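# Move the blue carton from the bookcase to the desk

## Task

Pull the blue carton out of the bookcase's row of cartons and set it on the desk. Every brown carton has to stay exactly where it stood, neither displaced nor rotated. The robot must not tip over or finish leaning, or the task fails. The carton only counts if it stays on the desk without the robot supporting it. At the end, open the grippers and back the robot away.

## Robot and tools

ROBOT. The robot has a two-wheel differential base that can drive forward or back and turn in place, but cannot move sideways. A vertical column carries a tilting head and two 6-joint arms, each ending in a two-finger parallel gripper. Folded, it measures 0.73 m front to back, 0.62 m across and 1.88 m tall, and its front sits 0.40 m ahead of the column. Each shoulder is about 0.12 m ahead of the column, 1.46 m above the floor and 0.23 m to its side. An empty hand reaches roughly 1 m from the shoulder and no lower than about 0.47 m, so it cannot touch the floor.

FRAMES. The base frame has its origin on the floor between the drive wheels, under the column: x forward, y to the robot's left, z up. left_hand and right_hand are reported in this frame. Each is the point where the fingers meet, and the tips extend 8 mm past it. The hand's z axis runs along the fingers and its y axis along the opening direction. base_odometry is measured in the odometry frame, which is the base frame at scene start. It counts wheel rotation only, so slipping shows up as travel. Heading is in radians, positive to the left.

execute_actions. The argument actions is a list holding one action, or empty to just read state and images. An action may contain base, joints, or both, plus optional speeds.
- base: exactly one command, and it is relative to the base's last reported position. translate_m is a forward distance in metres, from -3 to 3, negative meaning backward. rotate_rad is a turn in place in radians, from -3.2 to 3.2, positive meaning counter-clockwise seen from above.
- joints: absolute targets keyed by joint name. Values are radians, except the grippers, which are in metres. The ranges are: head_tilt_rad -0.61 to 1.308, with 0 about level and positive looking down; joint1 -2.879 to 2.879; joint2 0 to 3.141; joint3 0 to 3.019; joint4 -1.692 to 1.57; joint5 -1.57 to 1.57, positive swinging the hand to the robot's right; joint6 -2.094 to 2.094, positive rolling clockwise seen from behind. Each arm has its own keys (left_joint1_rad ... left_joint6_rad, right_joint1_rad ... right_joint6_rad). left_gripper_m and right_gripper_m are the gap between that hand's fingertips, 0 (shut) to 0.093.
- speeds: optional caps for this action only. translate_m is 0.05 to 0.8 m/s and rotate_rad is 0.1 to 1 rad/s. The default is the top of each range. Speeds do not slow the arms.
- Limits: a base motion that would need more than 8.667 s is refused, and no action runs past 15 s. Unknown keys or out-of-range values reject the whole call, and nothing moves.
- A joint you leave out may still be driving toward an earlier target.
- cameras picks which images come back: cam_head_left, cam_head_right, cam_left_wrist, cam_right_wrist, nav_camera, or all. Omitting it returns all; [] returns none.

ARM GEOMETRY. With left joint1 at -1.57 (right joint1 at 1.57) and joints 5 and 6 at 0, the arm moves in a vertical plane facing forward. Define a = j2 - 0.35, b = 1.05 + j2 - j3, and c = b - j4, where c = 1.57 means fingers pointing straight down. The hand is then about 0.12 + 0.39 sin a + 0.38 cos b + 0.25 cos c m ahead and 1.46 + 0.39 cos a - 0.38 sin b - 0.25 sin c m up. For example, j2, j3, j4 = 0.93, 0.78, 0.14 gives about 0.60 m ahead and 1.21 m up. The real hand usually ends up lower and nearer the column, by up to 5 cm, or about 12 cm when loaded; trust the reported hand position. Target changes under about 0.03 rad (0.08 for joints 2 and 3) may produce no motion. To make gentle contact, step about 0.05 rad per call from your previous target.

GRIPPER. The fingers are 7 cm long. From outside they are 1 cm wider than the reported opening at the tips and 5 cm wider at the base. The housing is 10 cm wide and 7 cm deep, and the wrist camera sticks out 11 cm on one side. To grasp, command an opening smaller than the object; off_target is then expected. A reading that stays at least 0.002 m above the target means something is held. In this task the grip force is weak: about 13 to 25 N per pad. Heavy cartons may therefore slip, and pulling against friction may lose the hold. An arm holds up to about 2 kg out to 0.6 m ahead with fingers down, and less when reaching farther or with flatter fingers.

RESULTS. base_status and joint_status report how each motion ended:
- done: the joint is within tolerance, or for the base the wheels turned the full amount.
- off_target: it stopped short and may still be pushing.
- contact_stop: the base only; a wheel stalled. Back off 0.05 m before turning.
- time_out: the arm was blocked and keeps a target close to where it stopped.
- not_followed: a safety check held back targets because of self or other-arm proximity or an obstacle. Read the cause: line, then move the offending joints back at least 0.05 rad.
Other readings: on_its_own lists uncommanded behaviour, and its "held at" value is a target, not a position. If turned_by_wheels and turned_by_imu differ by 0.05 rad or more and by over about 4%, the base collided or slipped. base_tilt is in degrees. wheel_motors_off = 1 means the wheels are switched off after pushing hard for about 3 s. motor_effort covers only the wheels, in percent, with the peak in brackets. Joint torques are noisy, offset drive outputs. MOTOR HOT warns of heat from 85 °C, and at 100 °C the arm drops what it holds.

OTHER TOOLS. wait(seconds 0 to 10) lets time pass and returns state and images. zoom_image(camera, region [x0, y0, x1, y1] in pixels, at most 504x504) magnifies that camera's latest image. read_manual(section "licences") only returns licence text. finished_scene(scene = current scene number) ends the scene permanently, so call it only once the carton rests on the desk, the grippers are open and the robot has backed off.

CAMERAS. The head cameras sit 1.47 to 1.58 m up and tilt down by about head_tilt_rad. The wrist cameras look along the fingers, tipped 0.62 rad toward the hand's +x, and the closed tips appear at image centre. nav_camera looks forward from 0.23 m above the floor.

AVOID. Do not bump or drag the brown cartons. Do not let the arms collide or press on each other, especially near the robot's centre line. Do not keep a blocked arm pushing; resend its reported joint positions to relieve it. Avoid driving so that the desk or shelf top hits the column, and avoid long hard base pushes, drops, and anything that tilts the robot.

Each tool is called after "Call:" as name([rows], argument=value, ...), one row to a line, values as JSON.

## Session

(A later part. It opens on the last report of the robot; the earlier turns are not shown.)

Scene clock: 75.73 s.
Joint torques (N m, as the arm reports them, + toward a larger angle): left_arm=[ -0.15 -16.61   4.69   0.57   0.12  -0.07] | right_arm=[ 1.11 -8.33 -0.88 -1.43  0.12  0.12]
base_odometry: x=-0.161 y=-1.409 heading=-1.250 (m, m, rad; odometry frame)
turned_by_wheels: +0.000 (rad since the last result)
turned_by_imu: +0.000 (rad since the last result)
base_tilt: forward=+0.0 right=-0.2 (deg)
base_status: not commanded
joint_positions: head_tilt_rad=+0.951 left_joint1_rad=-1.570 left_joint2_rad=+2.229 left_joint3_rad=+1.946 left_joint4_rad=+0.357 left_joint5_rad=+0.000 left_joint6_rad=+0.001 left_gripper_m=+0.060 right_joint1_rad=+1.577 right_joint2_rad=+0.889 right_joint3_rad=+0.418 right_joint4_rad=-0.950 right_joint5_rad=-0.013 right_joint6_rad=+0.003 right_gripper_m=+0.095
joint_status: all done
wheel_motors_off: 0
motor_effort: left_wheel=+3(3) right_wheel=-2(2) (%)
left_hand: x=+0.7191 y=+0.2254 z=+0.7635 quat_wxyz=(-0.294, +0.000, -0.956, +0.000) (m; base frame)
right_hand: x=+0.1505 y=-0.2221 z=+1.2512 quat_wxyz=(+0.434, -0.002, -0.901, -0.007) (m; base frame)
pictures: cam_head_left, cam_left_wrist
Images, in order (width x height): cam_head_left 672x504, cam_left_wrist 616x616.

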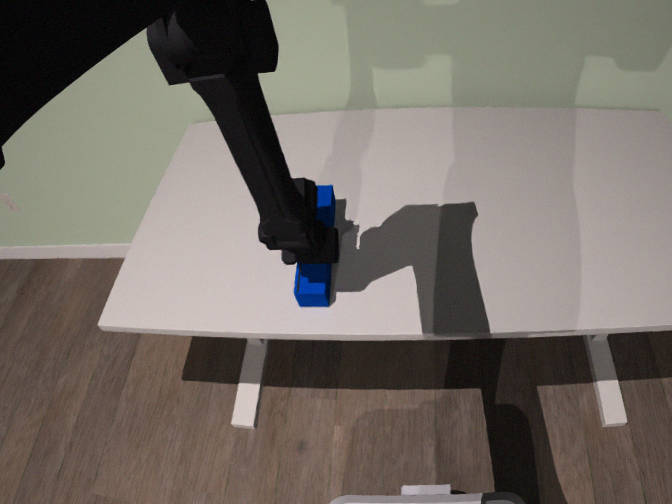

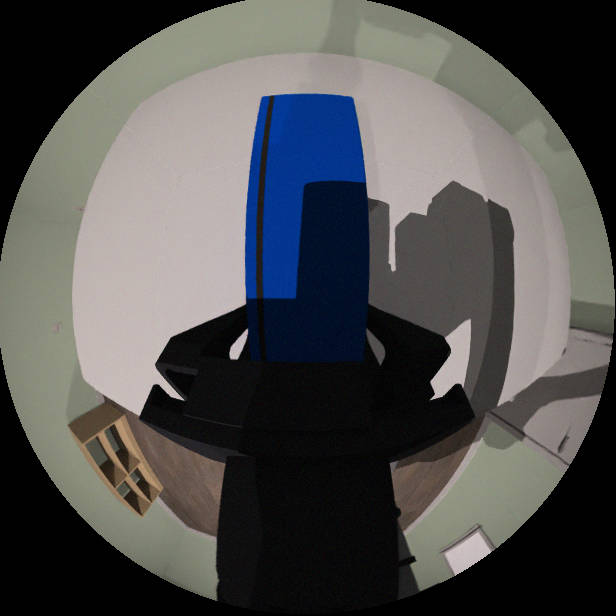

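Still free; lower more.

Call:
execute_actions([
  {"joints":{"left_joint2_rad":2.31,"left_joint3_rad":2.04}},
], cameras=["cam_head_left","cam_left_wrist"])

Scene clock: 76.47 s.
Joint torques (N m, as the arm reports them, + toward a larger angle): left_arm=[ -0.25 -15.08   5.38   0.63   0.12  -0.07] | right_arm=[ 1.22 -8.54 -0.88 -1.43  0.11  0.12]
base_odometry: x=-0.161 y=-1.409 heading=-1.250 (m, m, rad; odometry frame)
turned_by_wheels: +0.000 (rad since the last result)
turned_by_imu: +0.000 (rad since the last result)
base_tilt: forward=-0.2 right=-0.1 (deg)
base_status: not commanded
joint_positions: head_tilt_rad=+0.951 left_joint1_rad=-1.570 left_joint2_rad=+2.280 left_joint3_rad=+2.021 left_joint4_rad=+0.357 left_joint5_rad=+0.000 left_joint6_rad=+0.001 left_gripper_m=+0.060 right_joint1_rad=+1.577 right_joint2_rad=+0.889 right_joint3_rad=+0.418 right_joint4_rad=-0.950 right_joint5_rad=-0.013 right_joint6_rad=+0.003 right_gripper_m=+0.095
joint_status: all done
wheel_motors_off: 0
motor_effort: left_wheel=+2(1) right_wheel=-2(2) (%)
left_hand: x=+0.7267 y=+0.2254 z=+0.7510 quat_wxyz=(-0.306, +0.000, -0.952, +0.000) (m; base frame)
right_hand: x=+0.1505 y=-0.2221 z=+1.2512 quat_wxyz=(+0.434, -0.002, -0.901, -0.007) (m; base frame)
pictures: cam_head_left, cam_left_wrist
Images, in order (width x height): cam_head_left 672x504, cam_left_wrist 616x616.

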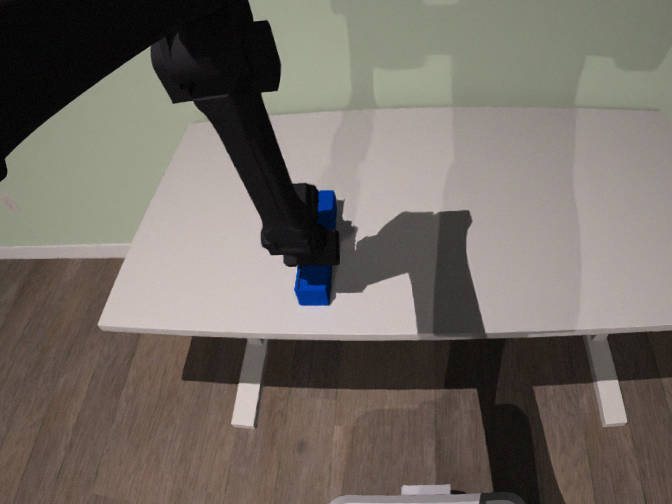

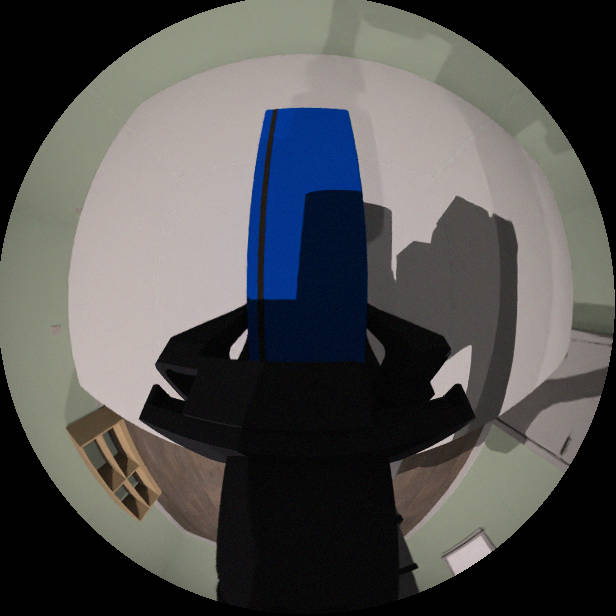

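Call:
execute_actions([
  {"joints":{"left_gripper_m":0.085}},
], cameras=[])

Call:
execute_actions([
  {"joints":{"left_joint2_rad":2.0,"left_joint3_rad":1.8}},
], cameras=[])

Call:
execute_actions([
  {"base":{"translate_m":-0.5}},
], cameras=["cam_head_left","cam_right_wrist"])

Scene clock: 77.23 s.
Joint torques (N m, as the arm reports them, + toward a larger angle): left_arm=[ -0.25 -15.21   5.37   0.63   0.12  -0.07] | right_arm=[ 1.17 -8.62 -0.93 -1.41  0.12  0.13]
base_odometry: x=-0.161 y=-1.409 heading=-1.250 (m, m, rad; odometry frame)
turned_by_wheels: +0.000 (rad since the last result)
turned_by_imu: +0.000 (rad since the last result)
base_tilt: forward=-0.2 right=+0.2 (deg)
base_status: not commanded
joint_positions: head_tilt_rad=+0.951 left_joint1_rad=-1.570 left_joint2_rad=+2.280 left_joint3_rad=+2.021 left_joint4_rad=+0.357 left_joint5_rad=+0.000 left_joint6_rad=+0.001 left_gripper_m=+0.085 right_joint1_rad=+1.577 right_joint2_rad=+0.889 right_joint3_rad=+0.418 right_joint4_rad=-0.950 right_joint5_rad=-0.013 right_joint6_rad=+0.003 right_gripper_m=+0.095
joint_status: all done
wheel_motors_off: 0
motor_effort: left_wheel=+4(3) right_wheel=-1(2) (%)
left_hand: x=+0.7261 y=+0.2254 z=+0.7506 quat_wxyz=(-0.305, +0.000, -0.952, +0.000) (m; base frame)
right_hand: x=+0.1505 y=-0.2221 z=+1.2512 quat_wxyz=(+0.434, -0.002, -0.901, -0.007) (m; base frame)
pictures: none
No camera images: the call's "cameras" was empty. Leave "cameras" out to get every camera's image.

Scene clock: 78.47 s.
Joint torques (N m, as the arm reports them, + toward a larger angle): left_arm=[ -0.31 -17.33   4.6    0.8    0.12  -0.07] | right_arm=[ 1.22 -8.84 -0.87 -1.39  0.11  0.12]
base_odometry: x=-0.161 y=-1.409 heading=-1.249 (m, m, rad; odometry frame)
turned_by_wheels: +0.000 (rad since the last result)
turned_by_imu: +0.000 (rad since the last result)
base_tilt: forward=-0.3 right=+0.0 (deg)
base_status: not commanded
joint_positions: head_tilt_rad=+0.951 left_joint1_rad=-1.570 left_joint2_rad=+1.977 left_joint3_rad=+1.801 left_joint4_rad=+0.355 left_joint5_rad=+0.000 left_joint6_rad=+0.001 left_gripper_m=+0.085 right_joint1_rad=+1.577 right_joint2_rad=+0.889 right_joint3_rad=+0.418 right_joint4_rad=-0.950 right_joint5_rad=-0.013 right_joint6_rad=+0.003 right_gripper_m=+0.095
joint_status: all done
wheel_motors_off: 0
motor_effort: left_wheel=+2(1) right_wheel=-2(2) (%)
left_hand: x=+0.7971 y=+0.2254 z=+0.8863 quat_wxyz=(-0.344, +0.000, -0.939, -0.001) (m; base frame)
right_hand: x=+0.1505 y=-0.2221 z=+1.2512 quat_wxyz=(+0.434, -0.002, -0.901, -0.007) (m; base frame)
pictures: none
No camera images: the call's "cameras" was empty. Leave "cameras" out to get every camera's image.

Scene clock: 80.93 s.
Joint torques (N m, as the arm reports them, + toward a larger angle): left_arm=[ -0.12 -16.94   4.68   0.79   0.12  -0.07] | right_arm=[ 1.23 -8.54 -0.61 -1.38  0.12  0.12]
base_odometry: x=-0.319 y=-0.935 heading=-1.248 (m, m, rad; odometry frame)
turned_by_wheels: +0.002 (rad since the last result)
turned_by_imu: +0.000 (rad since the last result)
base_tilt: forward=-0.1 right=-0.1 (deg)
base_status: done
joint_positions: head_tilt_rad=+0.952 left_joint1_rad=-1.570 left_joint2_rad=+1.979 left_joint3_rad=+1.799 left_joint4_rad=+0.355 left_joint5_rad=+0.000 left_joint6_rad=+0.001 left_gripper_m=+0.085 right_joint1_rad=+1.577 right_joint2_rad=+0.889 right_joint3_rad=+0.415 right_joint4_rad=-0.950 right_joint5_rad=-0.013 right_joint6_rad=+0.003 right_gripper_m=+0.095
joint_status: not commanded
wheel_motors_off: 0
motor_effort: left_wheel=+0(66) right_wheel=-1(30) (%)
left_hand: x=+0.7950 y=+0.2254 z=+0.8846 quat_wxyz=(-0.343, +0.000, -0.939, -0.001) (m; base frame)
right_hand: x=+0.1489 y=-0.2221 z=+1.2517 quat_wxyz=(+0.435, -0.002, -0.900, -0.007) (m; base frame)
pictures: cam_head_left, cam_right_wrist
Images, in order (width x height): cam_head_left 672x504, cam_right_wrist 616x616.

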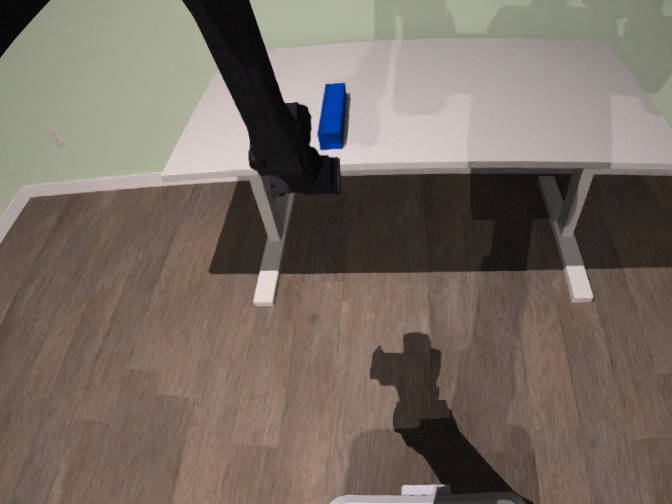

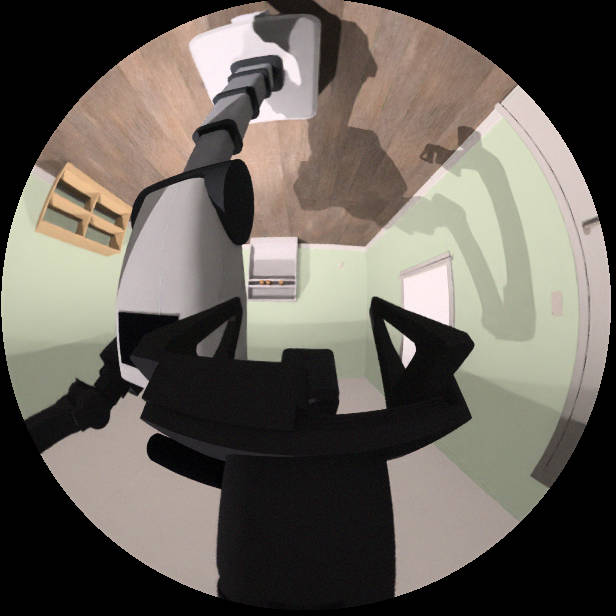

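Call:
finished_scene(scene=2)

The scene is finished: the task was done.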